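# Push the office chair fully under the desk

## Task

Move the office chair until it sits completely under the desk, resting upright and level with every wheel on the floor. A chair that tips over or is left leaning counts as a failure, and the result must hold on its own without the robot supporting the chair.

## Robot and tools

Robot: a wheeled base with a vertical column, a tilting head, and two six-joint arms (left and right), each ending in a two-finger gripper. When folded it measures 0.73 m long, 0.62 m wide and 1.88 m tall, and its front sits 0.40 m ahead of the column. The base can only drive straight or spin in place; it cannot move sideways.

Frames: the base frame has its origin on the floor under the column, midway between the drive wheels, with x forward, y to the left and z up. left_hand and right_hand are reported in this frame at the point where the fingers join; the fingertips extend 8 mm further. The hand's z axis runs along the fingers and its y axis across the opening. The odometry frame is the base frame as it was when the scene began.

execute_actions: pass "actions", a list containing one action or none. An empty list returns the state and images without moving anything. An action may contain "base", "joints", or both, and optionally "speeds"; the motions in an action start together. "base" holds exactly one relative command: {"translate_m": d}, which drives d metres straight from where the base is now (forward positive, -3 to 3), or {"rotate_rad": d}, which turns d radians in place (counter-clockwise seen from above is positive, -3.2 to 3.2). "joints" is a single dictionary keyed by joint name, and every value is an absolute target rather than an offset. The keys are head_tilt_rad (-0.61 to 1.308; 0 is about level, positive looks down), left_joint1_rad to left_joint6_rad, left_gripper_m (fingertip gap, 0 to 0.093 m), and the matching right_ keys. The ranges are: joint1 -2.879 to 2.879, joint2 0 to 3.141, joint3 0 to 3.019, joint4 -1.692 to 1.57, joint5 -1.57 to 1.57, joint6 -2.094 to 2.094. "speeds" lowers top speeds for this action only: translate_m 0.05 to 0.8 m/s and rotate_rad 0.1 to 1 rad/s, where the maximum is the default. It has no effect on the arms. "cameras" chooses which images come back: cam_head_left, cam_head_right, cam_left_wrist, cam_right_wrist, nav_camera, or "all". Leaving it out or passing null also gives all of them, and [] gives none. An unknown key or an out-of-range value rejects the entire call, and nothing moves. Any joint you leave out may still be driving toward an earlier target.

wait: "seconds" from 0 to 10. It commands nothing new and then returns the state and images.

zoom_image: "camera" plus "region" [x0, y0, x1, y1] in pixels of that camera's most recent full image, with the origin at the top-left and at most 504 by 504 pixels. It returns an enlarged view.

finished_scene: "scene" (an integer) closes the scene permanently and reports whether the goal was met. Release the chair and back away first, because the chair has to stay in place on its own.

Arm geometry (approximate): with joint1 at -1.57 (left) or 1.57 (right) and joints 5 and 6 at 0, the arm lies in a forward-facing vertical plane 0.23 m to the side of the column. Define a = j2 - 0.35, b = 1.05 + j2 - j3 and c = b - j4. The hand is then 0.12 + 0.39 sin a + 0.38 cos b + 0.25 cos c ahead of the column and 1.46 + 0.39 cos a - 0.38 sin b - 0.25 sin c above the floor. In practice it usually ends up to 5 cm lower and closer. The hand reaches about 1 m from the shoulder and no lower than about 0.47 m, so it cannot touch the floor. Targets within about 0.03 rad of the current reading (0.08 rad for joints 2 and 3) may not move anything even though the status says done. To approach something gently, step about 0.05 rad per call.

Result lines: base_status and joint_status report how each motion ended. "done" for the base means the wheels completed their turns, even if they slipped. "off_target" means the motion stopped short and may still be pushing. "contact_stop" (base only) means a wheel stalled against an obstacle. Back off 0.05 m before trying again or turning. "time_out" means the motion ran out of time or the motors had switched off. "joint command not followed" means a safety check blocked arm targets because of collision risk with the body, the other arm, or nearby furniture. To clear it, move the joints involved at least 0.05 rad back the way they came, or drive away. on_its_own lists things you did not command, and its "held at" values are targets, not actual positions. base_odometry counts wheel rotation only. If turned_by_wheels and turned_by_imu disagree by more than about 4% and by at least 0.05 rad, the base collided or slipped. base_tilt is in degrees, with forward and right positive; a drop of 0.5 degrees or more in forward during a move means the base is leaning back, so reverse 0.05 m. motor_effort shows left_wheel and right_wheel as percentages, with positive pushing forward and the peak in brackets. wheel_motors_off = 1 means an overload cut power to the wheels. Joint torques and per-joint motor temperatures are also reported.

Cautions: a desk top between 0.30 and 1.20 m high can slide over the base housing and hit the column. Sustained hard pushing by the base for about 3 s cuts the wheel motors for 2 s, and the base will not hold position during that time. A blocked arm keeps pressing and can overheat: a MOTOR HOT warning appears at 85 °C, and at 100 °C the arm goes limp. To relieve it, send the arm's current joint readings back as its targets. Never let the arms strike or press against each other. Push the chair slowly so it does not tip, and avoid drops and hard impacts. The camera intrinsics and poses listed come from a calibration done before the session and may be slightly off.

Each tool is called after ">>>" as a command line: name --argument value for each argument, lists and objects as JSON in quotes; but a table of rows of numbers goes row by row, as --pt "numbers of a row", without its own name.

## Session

>>> execute_actions --actions '[]'

Scene clock: 0.00 s.
Joint torques (N m, as the arm reports them, + toward a larger angle): no reading
Motor temperatures (°C, as the motors report them): left_arm=[27 32 27 26 24 26] | right_arm=[27 31 29 26 26 26]
base_odometry: x=+0.000 y=+0.000 heading=+0.000 (m, m, rad; odometry frame)
turned_by_wheels: +0.000 (rad since the last result)
turned_by_imu: +0.000 (rad since the last result)
base_tilt: forward=-0.7 right=+0.0 (deg)
base_status: not commanded
joint_positions: head_tilt_rad=+0.889 left_joint1_rad=-1.553 left_joint2_rad=+0.894 left_joint3_rad=+0.399 left_joint4_rad=-0.911 left_joint5_rad=+0.027 left_joint6_rad=-0.053 left_gripper_m=+0.094 right_joint1_rad=+1.574 right_joint2_rad=+0.906 right_joint3_rad=+0.387 right_joint4_rad=-1.011 right_joint5_rad=+0.009 right_joint6_rad=+0.078 right_gripper_m=+0.095
joint_status: not commanded
wheel_motors_off: 0
motor_effort: left_wheel=-1 right_wheel=-1 (%)
left_hand: x=+0.1457 y=+0.2238 z=+1.2468 quat_wxyz=(+0.427, +0.037, -0.904, -0.004) (m; base frame)
right_hand: x=+0.1222 y=-0.2264 z=+1.2690 quat_wxyz=(+0.482, -0.031, -0.875, +0.022) (m; base frame)
pictures: cam_head_left, cam_head_right, cam_left_wrist, cam_right_wrist, nav_camera
camera_calibration (this result's frames):
cam_head_left: T_world_to_cam=[[-0.0230627, -0.999652, 0.0128186, 0.00278625], [-0.740987, 0.00848488, -0.671466, 1.07111], [0.671123, -0.0249843, -0.740925, 1.02572], [0, 0, 0, 1]] pos_world=[0.105352, 0.0193241, 1.47916]
cam_head_right: T_world_to_cam=[[-0.0196885, -0.999806, -0.00105303, -0.025953], [-0.72609, 0.0150224, -0.687435, 1.09062], [0.687318, -0.01277, -0.726245, 1.00437], [0, 0, 0, 1]] pos_world=[0.10105, -0.0295058, 1.47912]
cam_left_wrist: T_world_to_cam=[[0.0748816, -0.995692, -0.0546827, 0.282044], [-0.0508276, -0.0585764, 0.996988, -1.21755], [-0.995896, -0.0718766, -0.0549949, 0.355462], [0, 0, 0, 1]] pos_world=[0.270999, 0.235059, 1.24885]
cam_right_wrist: T_world_to_cam=[[-0.0390471, -0.996707, 0.0710627, -0.310904], [0.0584109, 0.0687186, 0.995925, -1.25112], [-0.997529, 0.0430388, 0.0555354, 0.188097], [0, 0, 0, 1]] pos_world=[0.248571, -0.232001, 1.25767]
Images, in order (width x height): cam_head_left 896x504, cam_head_right 896x504, cam_left_wrist 504x504, cam_right_wrist 504x504, nav_camera 896x504.

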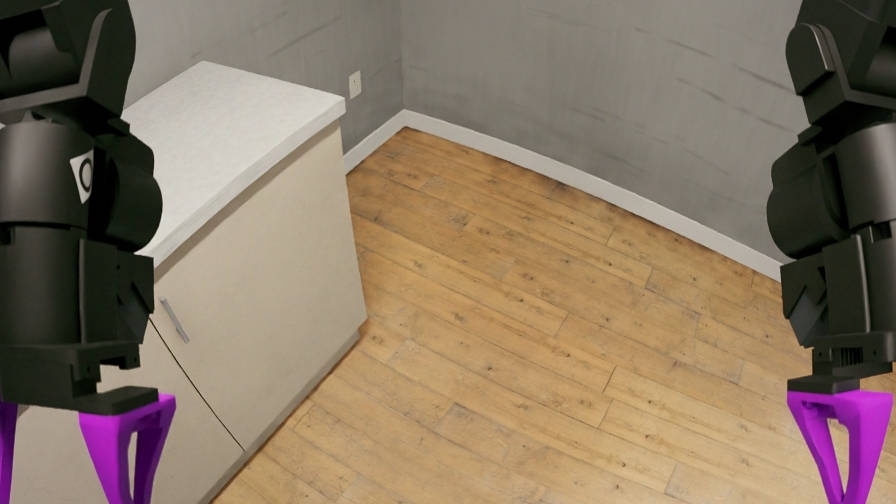

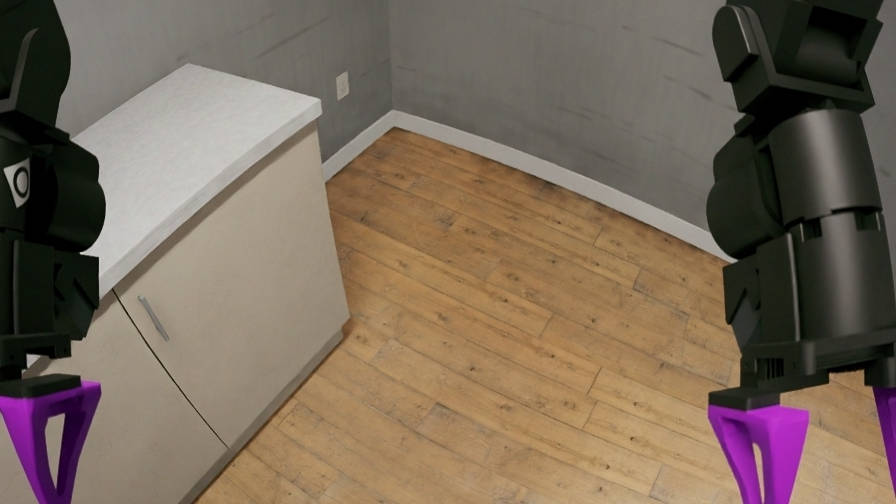

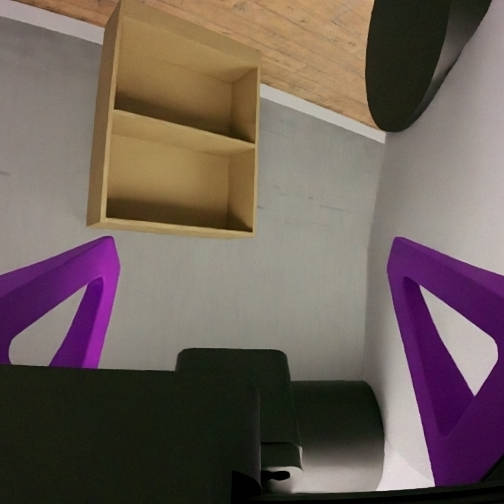

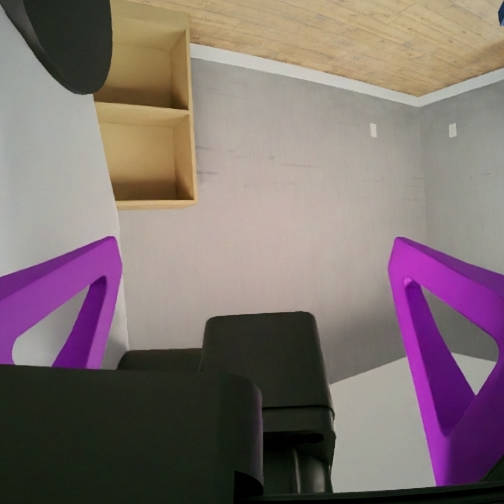

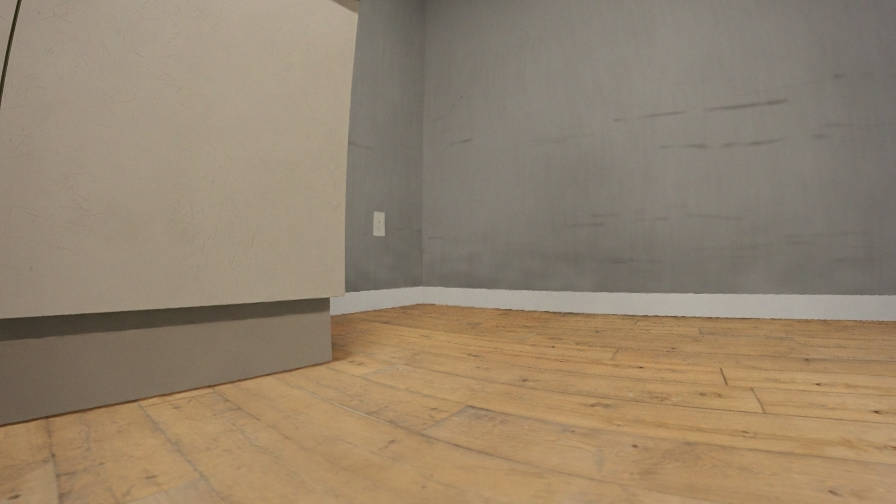

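>>> execute_actions --actions '[{"base": {"rotate_rad": -2.1}, "joints": {"head_tilt_rad": 0.6}}]' --cameras '["cam_head_left", "nav_camera"]'

Scene clock: 16.90 s.
Joint torques (N m, as the arm reports them, + toward a larger angle): left_arm=[-1.03 -7.35 -0.61 -0.94 -0.02 -0.01] | right_arm=[ 1.9  -4.49 -1.57 -1.82 -0.13 -0.09]
Motor temperatures (°C, as the motors report them): left_arm=[27 32 27 26 24 26] | right_arm=[27 31 29 26 26 26]
base_odometry: x=+0.000 y=+0.000 heading=-2.100 (m, m, rad; odometry frame)
turned_by_wheels: -2.100 (rad since the last result)
turned_by_imu: -2.091 (rad since the last result)
base_tilt: forward=-0.7 right=+0.0 (deg)
base_status: done
joint_positions: head_tilt_rad=+0.618 left_joint1_rad=-1.553 left_joint2_rad=+0.894 left_joint3_rad=+0.399 left_joint4_rad=-0.911 left_joint5_rad=+0.027 left_joint6_rad=-0.053 left_gripper_m=+0.094 right_joint1_rad=+1.574 right_joint2_rad=+0.906 right_joint3_rad=+0.387 right_joint4_rad=-1.011 right_joint5_rad=+0.009 right_joint6_rad=+0.078 right_gripper_m=+0.095
joint_status: all done
wheel_motors_off: 0
motor_effort: left_wheel=+1(39) right_wheel=-1(25) (%)
left_hand: x=+0.1457 y=+0.2238 z=+1.2468 quat_wxyz=(+0.427, +0.037, -0.904, -0.004) (m; base frame)
right_hand: x=+0.1222 y=-0.2264 z=+1.2690 quat_wxyz=(+0.482, -0.031, -0.875, +0.022) (m; base frame)
pictures: cam_head_left, nav_camera
camera_calibration (this result's frames):
cam_head_left: T_world_to_cam=[[-0.0256574, -0.999652, 0.0061566, 0.0131755], [-0.533523, 0.00848488, -0.845743, 1.32912], [0.845396, -0.0249843, -0.533555, 0.697662], [0, 0, 0, 1]] pos_world=[0.119653, 0.0193241, 1.49625]
Images, in order (width x height): cam_head_left 896x504, nav_camera 896x504.

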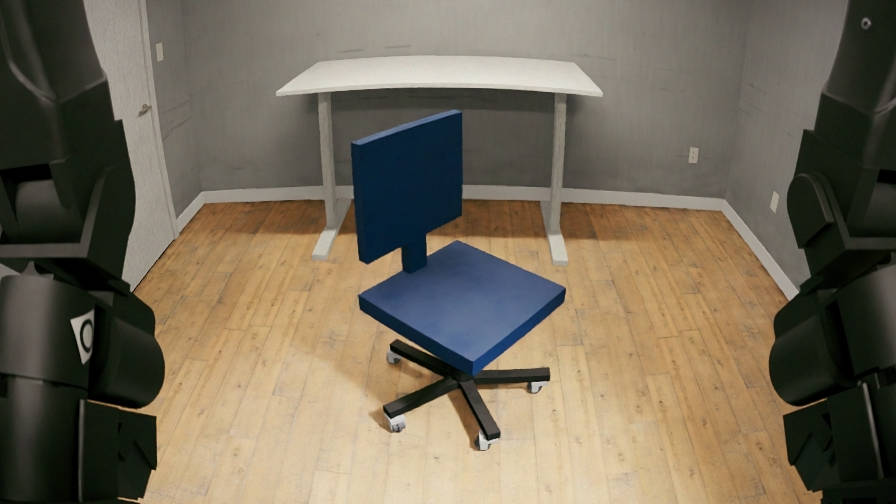

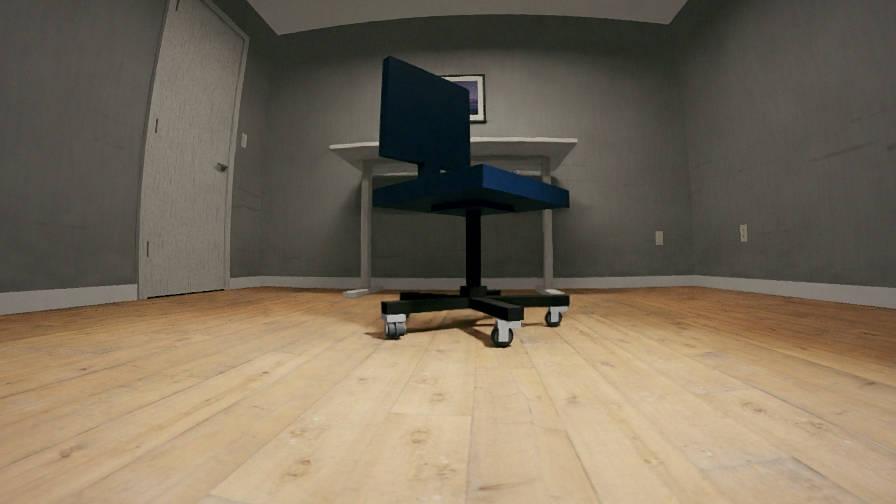

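>>> execute_actions --actions '[{"base": {"translate_m": 0.8}, "joints": {"head_tilt_rad": 0.9, "left_joint1_rad": -1.57, "left_joint2_rad": 1.65, "left_joint3_rad": 2.23, "left_joint4_rad": -0.79, "left_joint5_rad": 0, "left_joint6_rad": -1.57, "left_gripper_m": 0, "right_joint1_rad": 1.55, "right_joint2_rad": 1.82, "right_joint3_rad": 1.42, "right_joint4_rad": -0.11, "right_joint5_rad": 0, "right_joint6_rad": 1.57, "right_gripper_m": 0}}]' --cameras '["cam_head_left", "cam_left_wrist", "nav_camera"]'

Scene clock: 139.83 s.
Joint torques (N m, as the arm reports them, + toward a larger angle): left_arm=[ -1.2  -24.53   9.11   1.48  -0.24  -0.13] | right_arm=[  0.1  -13.44   0.97   0.73  -0.06   0.03]
Motor temperatures (°C, as the motors report them): left_arm=[27 32 27 26 24 26] | right_arm=[26 30 29 26 26 25]
base_odometry: x=-0.404 y=-0.691 heading=-2.100 (m, m, rad; odometry frame)
turned_by_wheels: +0.000 (rad since the last result)
turned_by_imu: +0.002 (rad since the last result)
base_tilt: forward=-0.5 right=-0.1 (deg)
base_status: done
joint_positions: head_tilt_rad=+0.902 left_joint1_rad=-1.558 left_joint2_rad=+1.633 left_joint3_rad=+2.212 left_joint4_rad=-0.794 left_joint5_rad=+0.004 left_joint6_rad=-1.559 left_gripper_m=+0.000 right_joint1_rad=+1.562 right_joint2_rad=+1.819 right_joint3_rad=+1.423 right_joint4_rad=-0.122 right_joint5_rad=+0.001 right_joint6_rad=+1.560 right_gripper_m=+0.001
joint_status: all done
wheel_motors_off: 0
motor_effort: left_wheel=-1(53) right_wheel=+0(52) (%)
left_hand: x=+0.9091 y=+0.2323 z=+1.1579 quat_wxyz=(-0.113, +0.696, -0.701, +0.106) (m; base frame)
right_hand: x=+0.5565 y=-0.2326 z=+0.8692 quat_wxyz=(-0.005, -0.705, -0.709, +0.002) (m; base frame)
pictures: cam_head_left, cam_left_wrist, nav_camera
camera_calibration (this result's frames):
cam_head_left: T_world_to_cam=[[-0.0229039, -0.999652, 0.0131003, 0.0023445], [-0.749161, 0.00848488, -0.662334, 1.05745], [0.661992, -0.0249843, -0.749094, 1.03876], [0, 0, 0, 1]] pos_world=[0.104602, 0.0193241, 1.47849]
cam_left_wrist: T_world_to_cam=[[0.952564, 0.00954672, 0.304189, -1.21851], [-0.171005, -0.810013, 0.560924, -0.300864], [0.251752, -0.586334, -0.769957, 0.9246], [0, 0, 0, 1]] pos_world=[0.876485, 0.310053, 1.25132]
Images, in order (width x height): cam_head_left 896x504, cam_left_wrist 504x504, nav_camera 896x504.

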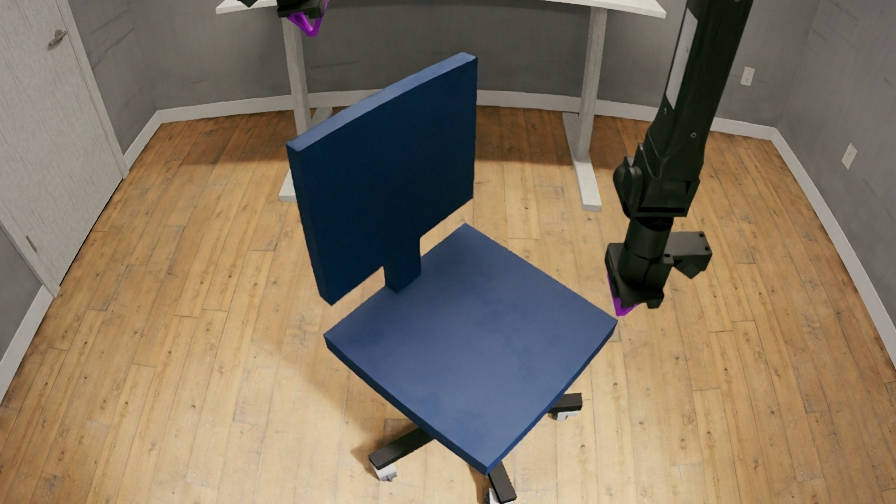

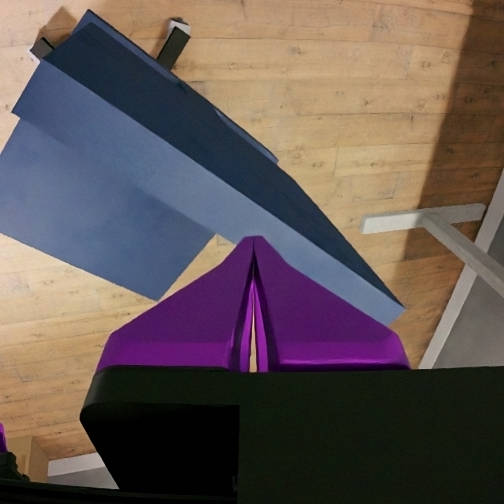

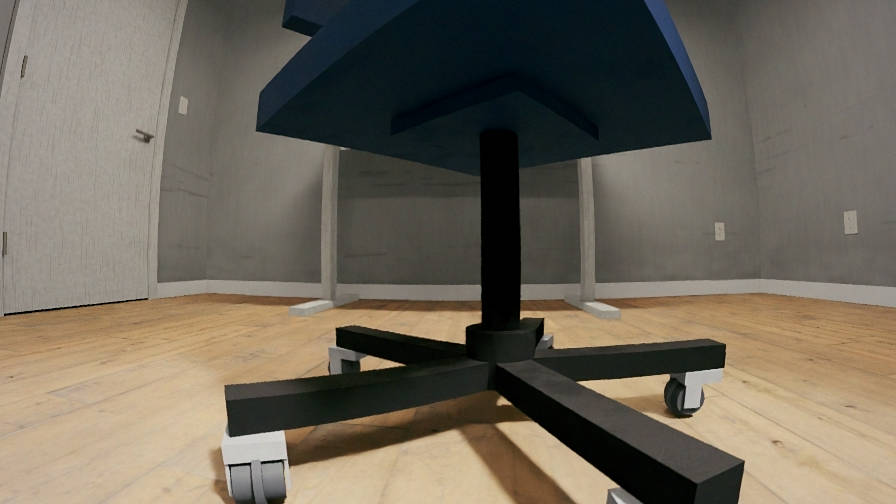

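>>> execute_actions --actions '[{"base": {"translate_m": 0.09}, "joints": {"left_joint2_rad": 1.83, "left_joint4_rad": -0.64}}]' --cameras '["cam_head_left", "cam_left_wrist", "nav_camera"]'

Scene clock: 164.73 s.
Joint torques (N m, as the arm reports them, + toward a larger angle): left_arm=[ -2.24 -25.21   8.14   1.61  -0.22  -0.09] | right_arm=[ -0.43 -13.75   1.07   0.72  -0.08   0.01]
Motor temperatures (°C, as the motors report them): left_arm=[27 35 30 26 24 26] | right_arm=[26 32 29 26 26 25]
base_odometry: x=-0.449 y=-0.768 heading=-2.100 (m, m, rad; odometry frame)
turned_by_wheels: +0.000 (rad since the last result)
turned_by_imu: +0.001 (rad since the last result)
base_tilt: forward=-0.6 right=+0.0 (deg)
base_status: done
joint_positions: head_tilt_rad=+0.902 left_joint1_rad=-1.558 left_joint2_rad=+1.837 left_joint3_rad=+2.212 left_joint4_rad=-0.651 left_joint5_rad=+0.004 left_joint6_rad=-1.560 left_gripper_m=+0.000 right_joint1_rad=+1.562 right_joint2_rad=+1.819 right_joint3_rad=+1.421 right_joint4_rad=-0.122 right_joint5_rad=+0.001 right_joint6_rad=+1.561 right_gripper_m=+0.001
joint_status: all done
wheel_motors_off: 0
motor_effort: left_wheel=+0(39) right_wheel=+0(37) (%)
left_hand: x=+0.8667 y=+0.2336 z=+1.0108 quat_wxyz=(-0.091, +0.699, -0.704, +0.084) (m; base frame)
right_hand: x=+0.5553 y=-0.2326 z=+0.8691 quat_wxyz=(-0.004, -0.705, -0.709, +0.002) (m; base frame)
pictures: cam_head_left, cam_left_wrist, nav_camera
camera_calibration (this result's frames):
cam_head_left: T_world_to_cam=[[-0.0228996, -0.999652, 0.0131079, 0.00233256], [-0.749381, 0.00848488, -0.662085, 1.05708], [0.661743, -0.0249843, -0.749314, 1.03911], [0, 0, 0, 1]] pos_world=[0.104582, 0.0193241, 1.47847]
cam_left_wrist: T_world_to_cam=[[0.969515, 0.011056, 0.244783, -1.08834], [-0.134895, -0.809891, 0.570859, -0.265929], [0.204559, -0.586476, -0.78371, 0.877665], [0, 0, 0, 1]] pos_world=[0.839759, 0.311389, 1.10605]
Images, in order (width x height): cam_head_left 896x504, cam_left_wrist 504x504, nav_camera 896x504.

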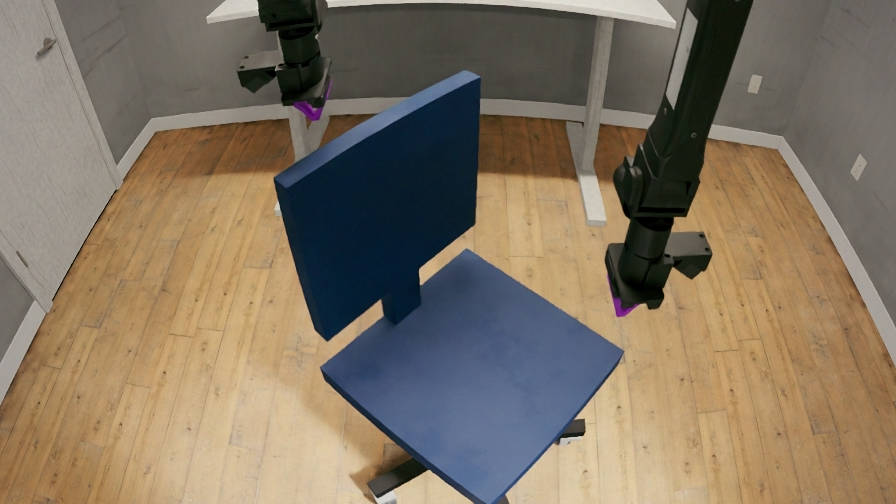

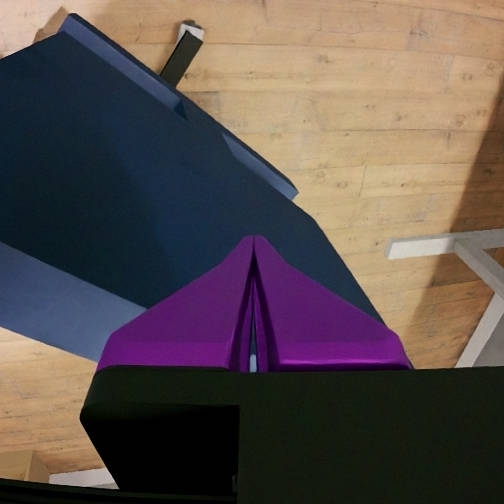

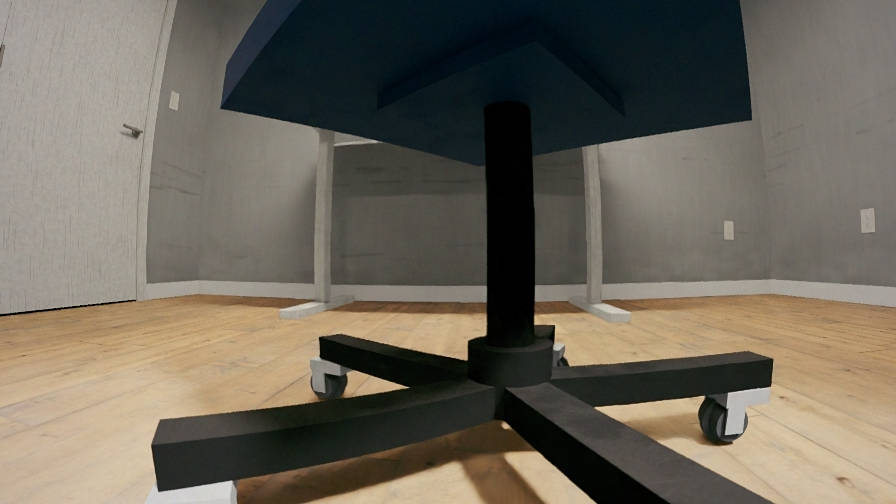

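>>> execute_actions --actions '[{"joints": {"left_joint2_rad": 1.93}}]' --cameras '["cam_head_left", "cam_left_wrist"]'

Scene clock: 177.97 s.
Joint torques (N m, as the arm reports them, + toward a larger angle): left_arm=[ -1.4  -23.67   7.37   1.27  -0.02  -0.04] | right_arm=[ -0.55 -14.39   1.12   0.64  -0.06  -0.01]
Motor temperatures (°C, as the motors report them): left_arm=[27 37 30 26 24 26] | right_arm=[26 32 29 26 26 25]
base_odometry: x=-0.449 y=-0.768 heading=-2.100 (m, m, rad; odometry frame)
turned_by_wheels: +0.000 (rad since the last result)
turned_by_imu: +0.000 (rad since the last result)
base_tilt: forward=-0.6 right=+0.0 (deg)
base_status: not commanded
joint_positions: head_tilt_rad=+0.902 left_joint1_rad=-1.558 left_joint2_rad=+1.921 left_joint3_rad=+2.213 left_joint4_rad=-0.645 left_joint5_rad=-0.002 left_joint6_rad=-1.563 left_gripper_m=+0.000 right_joint1_rad=+1.561 right_joint2_rad=+1.819 right_joint3_rad=+1.421 right_joint4_rad=-0.122 right_joint5_rad=+0.001 right_joint6_rad=+1.561 right_gripper_m=+0.001
joint_status: all done
wheel_motors_off: 0
motor_effort: left_wheel=+0(0) right_wheel=-1(2) (%)
left_hand: x=+0.8286 y=+0.2356 z=+0.9506 quat_wxyz=(-0.066, +0.704, -0.705, +0.055) (m; base frame)
right_hand: x=+0.5553 y=-0.2328 z=+0.8691 quat_wxyz=(-0.004, -0.705, -0.709, +0.002) (m; base frame)
pictures: cam_head_left, cam_left_wrist
camera_calibration (this result's frames):
cam_head_left: T_world_to_cam=[[-0.0228996, -0.999652, 0.0131079, 0.00233256], [-0.749381, 0.00848488, -0.662085, 1.05708], [0.661743, -0.0249843, -0.749314, 1.03911], [0, 0, 0, 1]] pos_world=[0.104582, 0.0193241, 1.47847]
cam_left_wrist: T_world_to_cam=[[0.985403, 0.0156685, 0.169515, -0.97939], [-0.0860275, -0.813426, 0.575271, -0.278937], [0.146901, -0.581457, -0.800205, 0.901752], [0, 0, 0, 1]] pos_world=[0.808629, 0.312782, 1.04807]
Images, in order (width x height): cam_head_left 896x504, cam_left_wrist 504x504.

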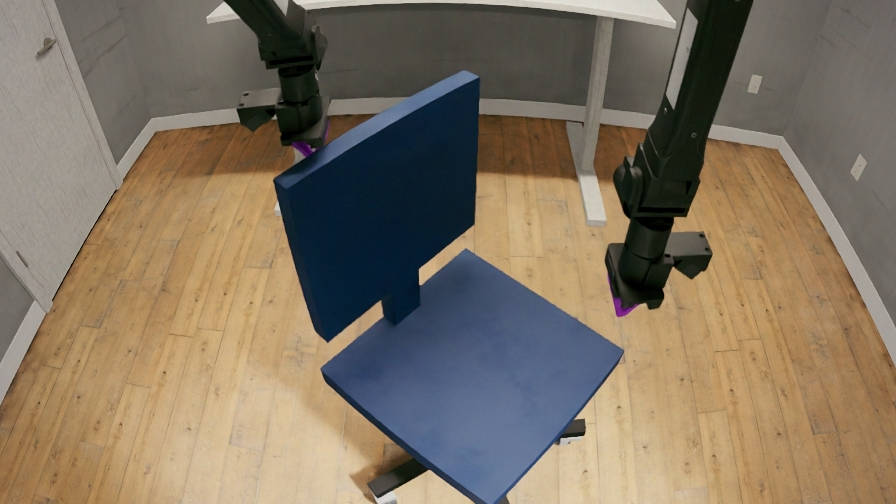

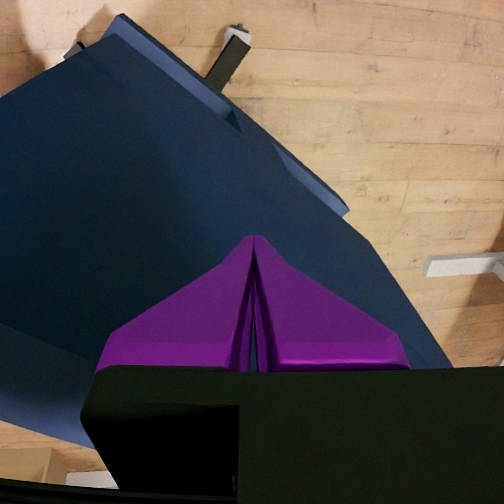

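>>> execute_actions --actions '[]'

Scene clock: 205.87 s.
Joint torques (N m, as the arm reports them, + toward a larger angle): left_arm=[ -1.83 -24.     7.55   1.37  -0.01  -0.07] | right_arm=[ -0.02 -14.16   1.15   0.76  -0.09   0.02]
Motor temperatures (°C, as the motors report them): left_arm=[27 37 30 26 24 26] | right_arm=[26 33 29 26 26 25]
base_odometry: x=-0.449 y=-0.768 heading=-2.100 (m, m, rad; odometry frame)
turned_by_wheels: +0.000 (rad since the last result)
turned_by_imu: +0.000 (rad since the last result)
base_tilt: forward=-0.6 right=+0.0 (deg)
base_status: not commanded
joint_positions: head_tilt_rad=+0.902 left_joint1_rad=-1.558 left_joint2_rad=+1.921 left_joint3_rad=+2.213 left_joint4_rad=-0.645 left_joint5_rad=-0.002 left_joint6_rad=-1.563 left_gripper_m=+0.000 right_joint1_rad=+1.561 right_joint2_rad=+1.819 right_joint3_rad=+1.421 right_joint4_rad=-0.122 right_joint5_rad=+0.001 right_joint6_rad=+1.561 right_gripper_m=+0.001
joint_status: all done
wheel_motors_off: 0
motor_effort: left_wheel=-1(0) right_wheel=-1(2) (%)
left_hand: x=+0.8286 y=+0.2356 z=+0.9506 quat_wxyz=(-0.066, +0.704, -0.705, +0.055) (m; base frame)
right_hand: x=+0.5553 y=-0.2328 z=+0.8691 quat_wxyz=(-0.004, -0.705, -0.709, +0.002) (m; base frame)
pictures: cam_head_left, cam_head_right, cam_left_wrist, cam_right_wrist, nav_camera
camera_calibration (this result's frames):
cam_head_left: T_world_to_cam=[[-0.0228996, -0.999652, 0.0131079, 0.00233256], [-0.749381, 0.00848488, -0.662085, 1.05708], [0.661743, -0.0249843, -0.749314, 1.03911], [0, 0, 0, 1]] pos_world=[0.104582, 0.0193241, 1.47847]
cam_head_right: T_world_to_cam=[[-0.0197002, -0.999806, -0.0008051, -0.0263342], [-0.734686, 0.0150224, -0.678241, 1.07689], [0.678121, -0.01277, -0.734839, 1.01807], [0, 0, 0, 1]] pos_world=[0.10028, -0.0295058, 1.47848]
cam_left_wrist: T_world_to_cam=[[0.985403, 0.0156685, 0.169515, -0.97939], [-0.0860275, -0.813426, 0.575271, -0.278937], [0.146901, -0.581457, -0.800205, 0.901752], [0, 0, 0, 1]] pos_world=[0.808629, 0.312782, 1.04807]
cam_right_wrist: T_world_to_cam=[[-0.999976, 0.000742764, -0.00686892, 0.561627], [-0.00333712, 0.818612, 0.574337, -0.30241], [0.00604958, 0.574346, -0.81859, 0.968794], [0, 0, 0, 1]] pos_world=[0.554744, -0.309284, 0.970588]
Images, in order (width x height): cam_head_left 896x504, cam_head_right 896x504, cam_left_wrist 504x504, cam_right_wrist 504x504, nav_camera 896x504.

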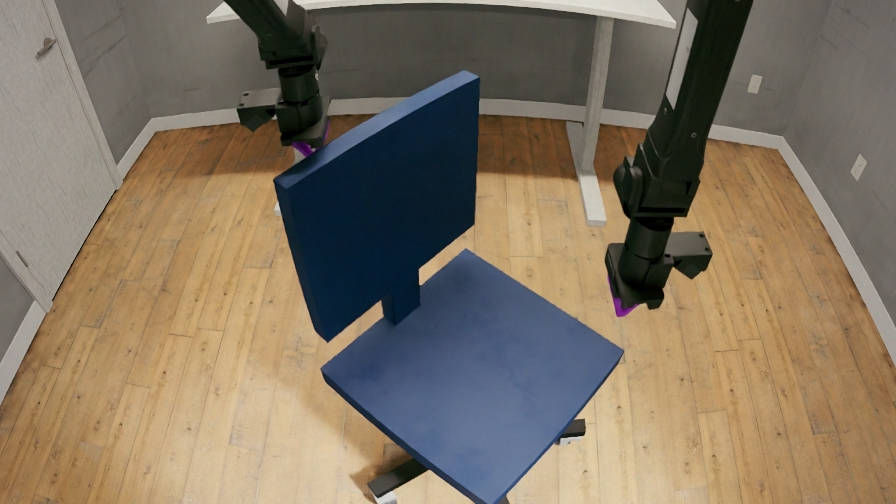

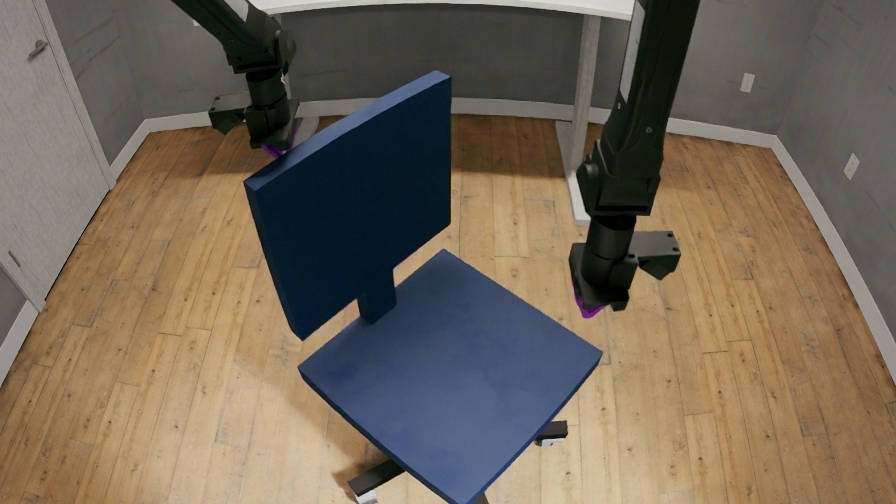

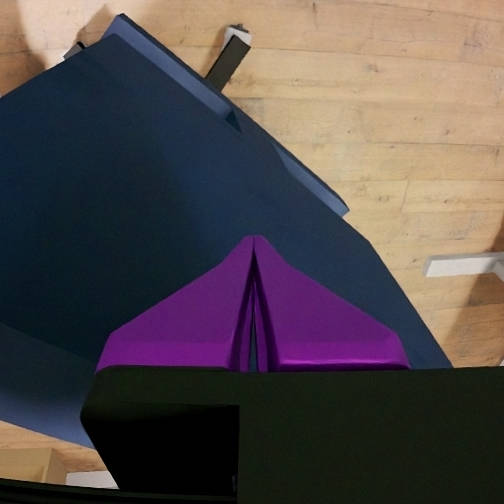

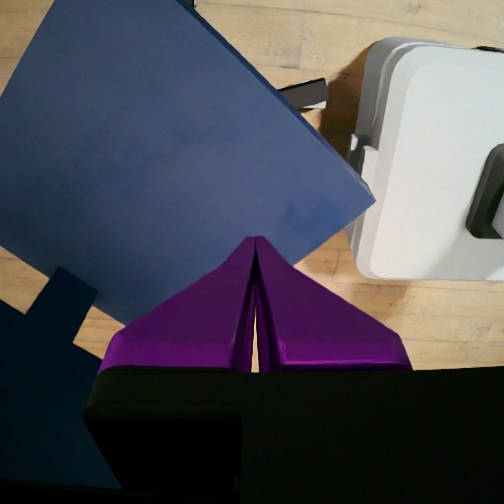

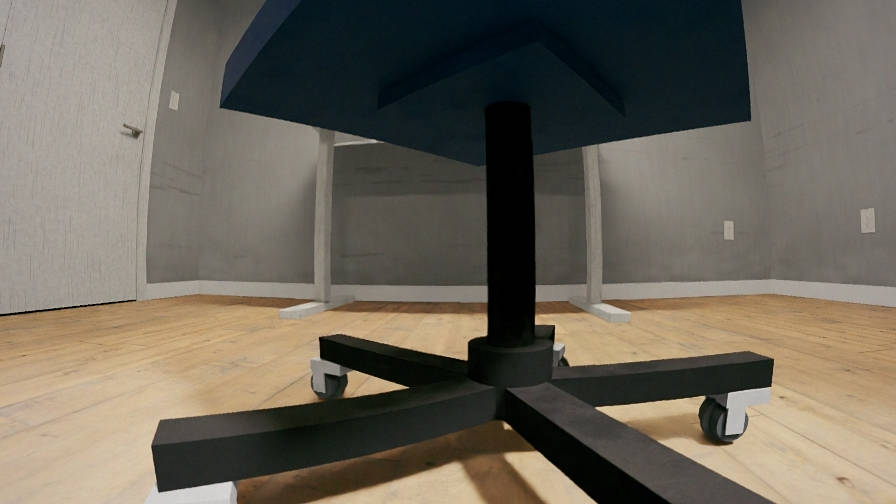

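>>> execute_actions --actions '[{"base":{"translate_m":-0.3},"joints":{"left_joint1_rad":-1.68,"left_joint2_rad":1.96},"speeds":{"translate_m":0.3}}]' --cameras '["cam_head_left","cam_left_wrist","nav_camera"]'

Scene clock: 230.17 s.
Joint torques (N m, as the arm reports them, + toward a larger angle): left_arm=[ -3.26 -24.31   6.62   0.72   0.08  -0.05] | right_arm=[  0.58 -13.55   1.48   0.6   -0.04   0.02]
Motor temperatures (°C, as the motors report them): left_arm=[27 38 30 26 24 26] | right_arm=[26 33 29 26 26 25]
base_odometry: x=-0.298 y=-0.510 heading=-2.100 (m, m, rad; odometry frame)
turned_by_wheels: +0.000 (rad since the last result)
turned_by_imu: +0.000 (rad since the last result)
base_tilt: forward=-0.6 right=+0.0 (deg)
base_status: done
joint_positions: head_tilt_rad=+0.902 left_joint1_rad=-1.675 left_joint2_rad=+1.966 left_joint3_rad=+2.225 left_joint4_rad=-0.632 left_joint5_rad=-0.003 left_joint6_rad=-1.563 left_gripper_m=+0.000 right_joint1_rad=+1.561 right_joint2_rad=+1.819 right_joint3_rad=+1.416 right_joint4_rad=-0.122 right_joint5_rad=+0.001 right_joint6_rad=+1.561 right_gripper_m=+0.001
joint_status: all done
wheel_motors_off: 0
motor_effort: left_wheel=-2(39) right_wheel=-2(39) (%)
left_hand: x=+0.8124 y=+0.1388 z=+0.9274 quat_wxyz=(-0.022, +0.685, -0.723, +0.086) (m; base frame)
right_hand: x=+0.5522 y=-0.2331 z=+0.8689 quat_wxyz=(-0.003, -0.705, -0.709, +0.004) (m; base frame)
pictures: cam_head_left, cam_left_wrist, nav_camera
camera_calibration (this result's frames):
cam_head_left: T_world_to_cam=[[-0.0228984, -0.999652, 0.01311, 0.00232928], [-0.749441, 0.00848488, -0.662017, 1.05698], [0.661675, -0.0249843, -0.749375, 1.03921], [0, 0, 0, 1]] pos_world=[0.104576, 0.0193241, 1.47846]
cam_left_wrist: T_world_to_cam=[[0.988187, -0.0268786, 0.150879, -0.93711], [-0.120393, -0.745325, 0.655741, -0.401908], [0.0948288, -0.666159, -0.739757, 0.82722], [0, 0, 0, 1]] pos_world=[0.799208, 0.22632, 1.01688]
Images, in order (width x height): cam_head_left 896x504, cam_left_wrist 504x504, nav_camera 896x504.

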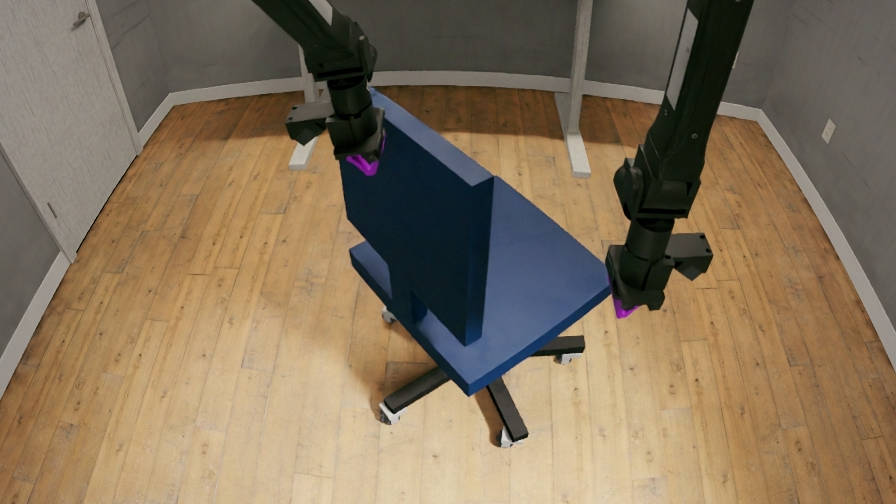

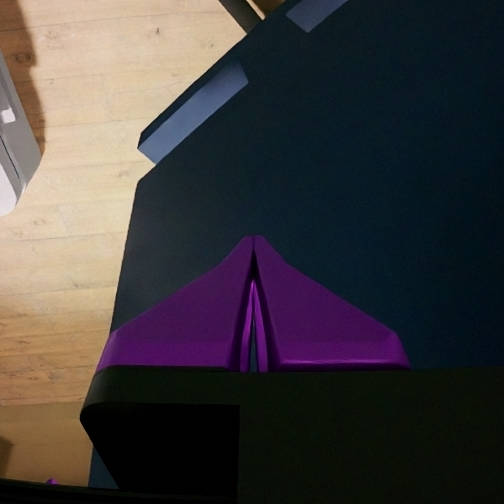

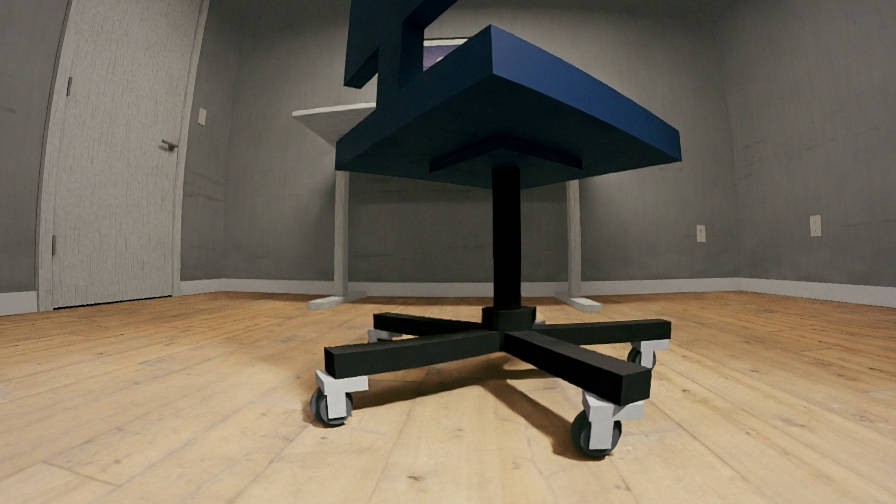

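>>> execute_actions --actions '[{"joints":{"left_joint1_rad":-1.95,"left_joint2_rad":2.05}}]' --cameras '["cam_head_left","cam_left_wrist","nav_camera"]'

Scene clock: 265.23 s.
Joint torques (N m, as the arm reports them, + toward a larger angle): left_arm=[ -8.2  -22.52   6.29   1.15   0.16   0.06] | right_arm=[  0.33 -14.18   1.36   0.77  -0.11   0.01]
Motor temperatures (°C, as the motors report them): left_arm=[27 39 30 26 24 26] | right_arm=[26 33 29 26 26 25]
base_odometry: x=-0.298 y=-0.509 heading=-2.100 (m, m, rad; odometry frame)
turned_by_wheels: +0.000 (rad since the last result)
turned_by_imu: +0.001 (rad since the last result)
base_tilt: forward=-0.6 right=+0.0 (deg)
base_status: not commanded
joint_positions: head_tilt_rad=+0.902 left_joint1_rad=-1.965 left_joint2_rad=+2.057 left_joint3_rad=+2.217 left_joint4_rad=-0.647 left_joint5_rad=-0.001 left_joint6_rad=-1.572 left_gripper_m=+0.000 right_joint1_rad=+1.561 right_joint2_rad=+1.819 right_joint3_rad=+1.416 right_joint4_rad=-0.122 right_joint5_rad=+0.001 right_joint6_rad=+1.561 right_gripper_m=+0.001
joint_status: all done
wheel_motors_off: 0
motor_effort: left_wheel=+0(11) right_wheel=-4(11) (%)
left_hand: x=+0.7227 y=-0.1026 z=+0.9175 quat_wxyz=(+0.108, +0.627, -0.760, +0.134) (m; base frame)
right_hand: x=+0.5524 y=-0.2331 z=+0.8689 quat_wxyz=(-0.003, -0.705, -0.709, +0.004) (m; base frame)
pictures: cam_head_left, cam_left_wrist, nav_camera
camera_calibration (this result's frames):
cam_head_left: T_world_to_cam=[[-0.0228984, -0.999652, 0.01311, 0.00232928], [-0.749441, 0.00848488, -0.662017, 1.05698], [0.661675, -0.0249843, -0.749374, 1.03921], [0, 0, 0, 1]] pos_world=[0.104576, 0.0193241, 1.47846]
cam_left_wrist: T_world_to_cam=[[0.985168, -0.160453, 0.0608211, -0.782379], [-0.139936, -0.546115, 0.82594, -0.707736], [-0.0993093, -0.822201, -0.560468, 0.627383], [0, 0, 0, 1]] pos_world=[0.734042, 0.00379431, 0.98376]
Images, in order (width x height): cam_head_left 896x504, cam_left_wrist 504x504, nav_camera 896x504.

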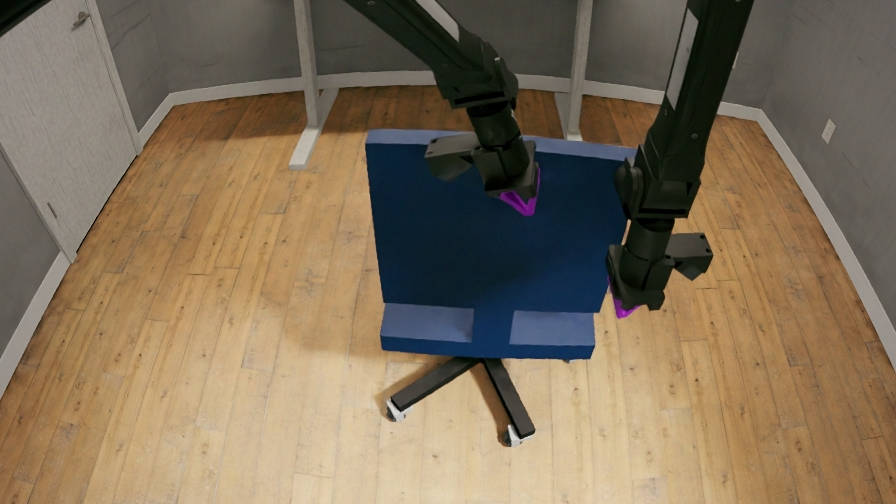

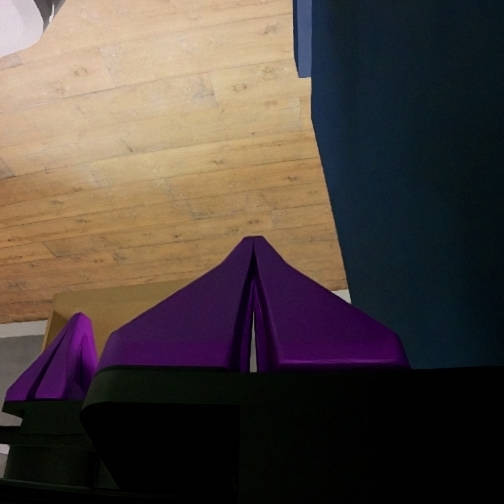

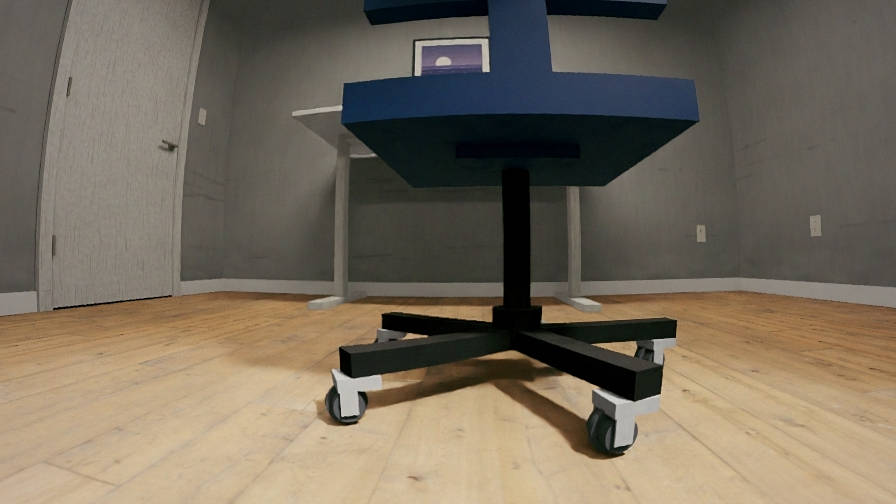

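>>> execute_actions --actions '[{"base":{"translate_m":0.1},"joints":{"left_joint1_rad":-1.82,"left_joint2_rad":2.0,"left_joint3_rad":1.66,"left_joint4_rad":-0.17,"left_joint6_rad":-1.69,"right_joint1_rad":1.6},"speeds":{"translate_m":0.12}}]' --cameras '["cam_head_left","cam_left_wrist","cam_right_wrist"]'

Scene clock: 319.83 s.
Joint torques (N m, as the arm reports them, + toward a larger angle): left_arm=[ -6.31 -18.39   2.1    1.28   0.07  -0.11] | right_arm=[  1.93 -13.19   1.03   0.61  -0.09   0.  ]
Motor temperatures (°C, as the motors report them): left_arm=[28 39 30 26 24 26] | right_arm=[26 33 29 26 26 25]
base_odometry: x=-0.348 y=-0.596 heading=-2.099 (m, m, rad; odometry frame)
turned_by_wheels: +0.000 (rad since the last result)
turned_by_imu: +0.001 (rad since the last result)
base_tilt: forward=-0.7 right=+0.0 (deg)
base_status: done
joint_positions: head_tilt_rad=+0.902 left_joint1_rad=-1.808 left_joint2_rad=+2.004 left_joint3_rad=+1.655 left_joint4_rad=-0.181 left_joint5_rad=+0.000 left_joint6_rad=-1.682 left_gripper_m=+0.000 right_joint1_rad=+1.596 right_joint2_rad=+1.819 right_joint3_rad=+1.419 right_joint4_rad=-0.122 right_joint5_rad=+0.001 right_joint6_rad=+1.561 right_gripper_m=+0.001
joint_status: all done
wheel_motors_off: 0
motor_effort: left_wheel=-1(45) right_wheel=-1(51) (%)
left_hand: x=+0.5605 y=+0.0332 z=+0.8205 quat_wxyz=(+0.078, +0.700, -0.706, +0.066) (m; base frame)
right_hand: x=+0.5543 y=-0.2072 z=+0.8692 quat_wxyz=(+0.007, -0.699, -0.715, -0.008) (m; base frame)
pictures: cam_head_left, cam_left_wrist, cam_right_wrist
camera_calibration (this result's frames):
cam_head_left: T_world_to_cam=[[-0.022898, -0.999652, 0.0131106, 0.00232838], [-0.749458, 0.00848488, -0.661998, 1.05695], [0.661656, -0.0249843, -0.749391, 1.03924], [0, 0, 0, 1]] pos_world=[0.104575, 0.0193241, 1.47846]
cam_left_wrist: T_world_to_cam=[[0.999746, 0.00812491, -0.0210443, -0.541434], [0.0210903, -0.667679, 0.744151, -0.595292], [-0.00800469, -0.744405, -0.66768, 0.702765], [0, 0, 0, 1]] pos_world=[0.559477, 0.130077, 0.900815]
cam_right_wrist: T_world_to_cam=[[-0.999859, -0.0158661, -0.00556713, 0.555931], [-0.0160409, 0.800787, 0.598734, -0.341328], [-0.00504148, 0.598739, -0.800928, 0.949969], [0, 0, 0, 1]] pos_world=[0.555167, -0.286632, 0.968316]
Images, in order (width x height): cam_head_left 896x504, cam_left_wrist 504x504, cam_right_wrist 504x504.

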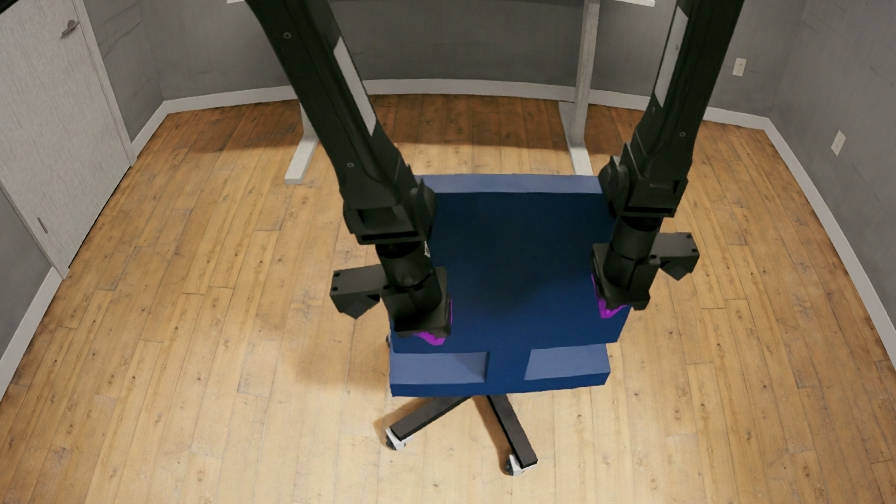

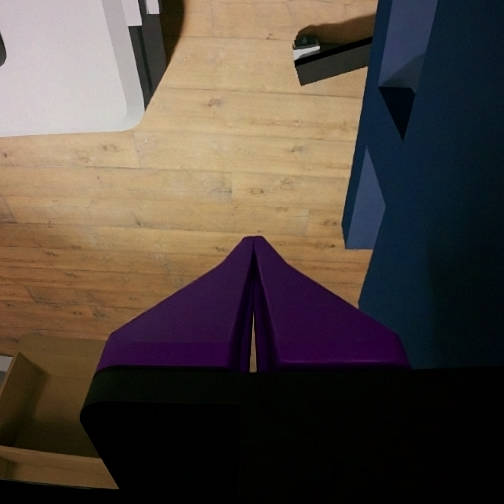

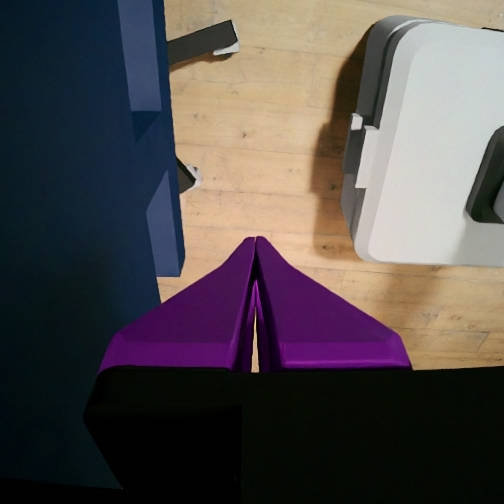

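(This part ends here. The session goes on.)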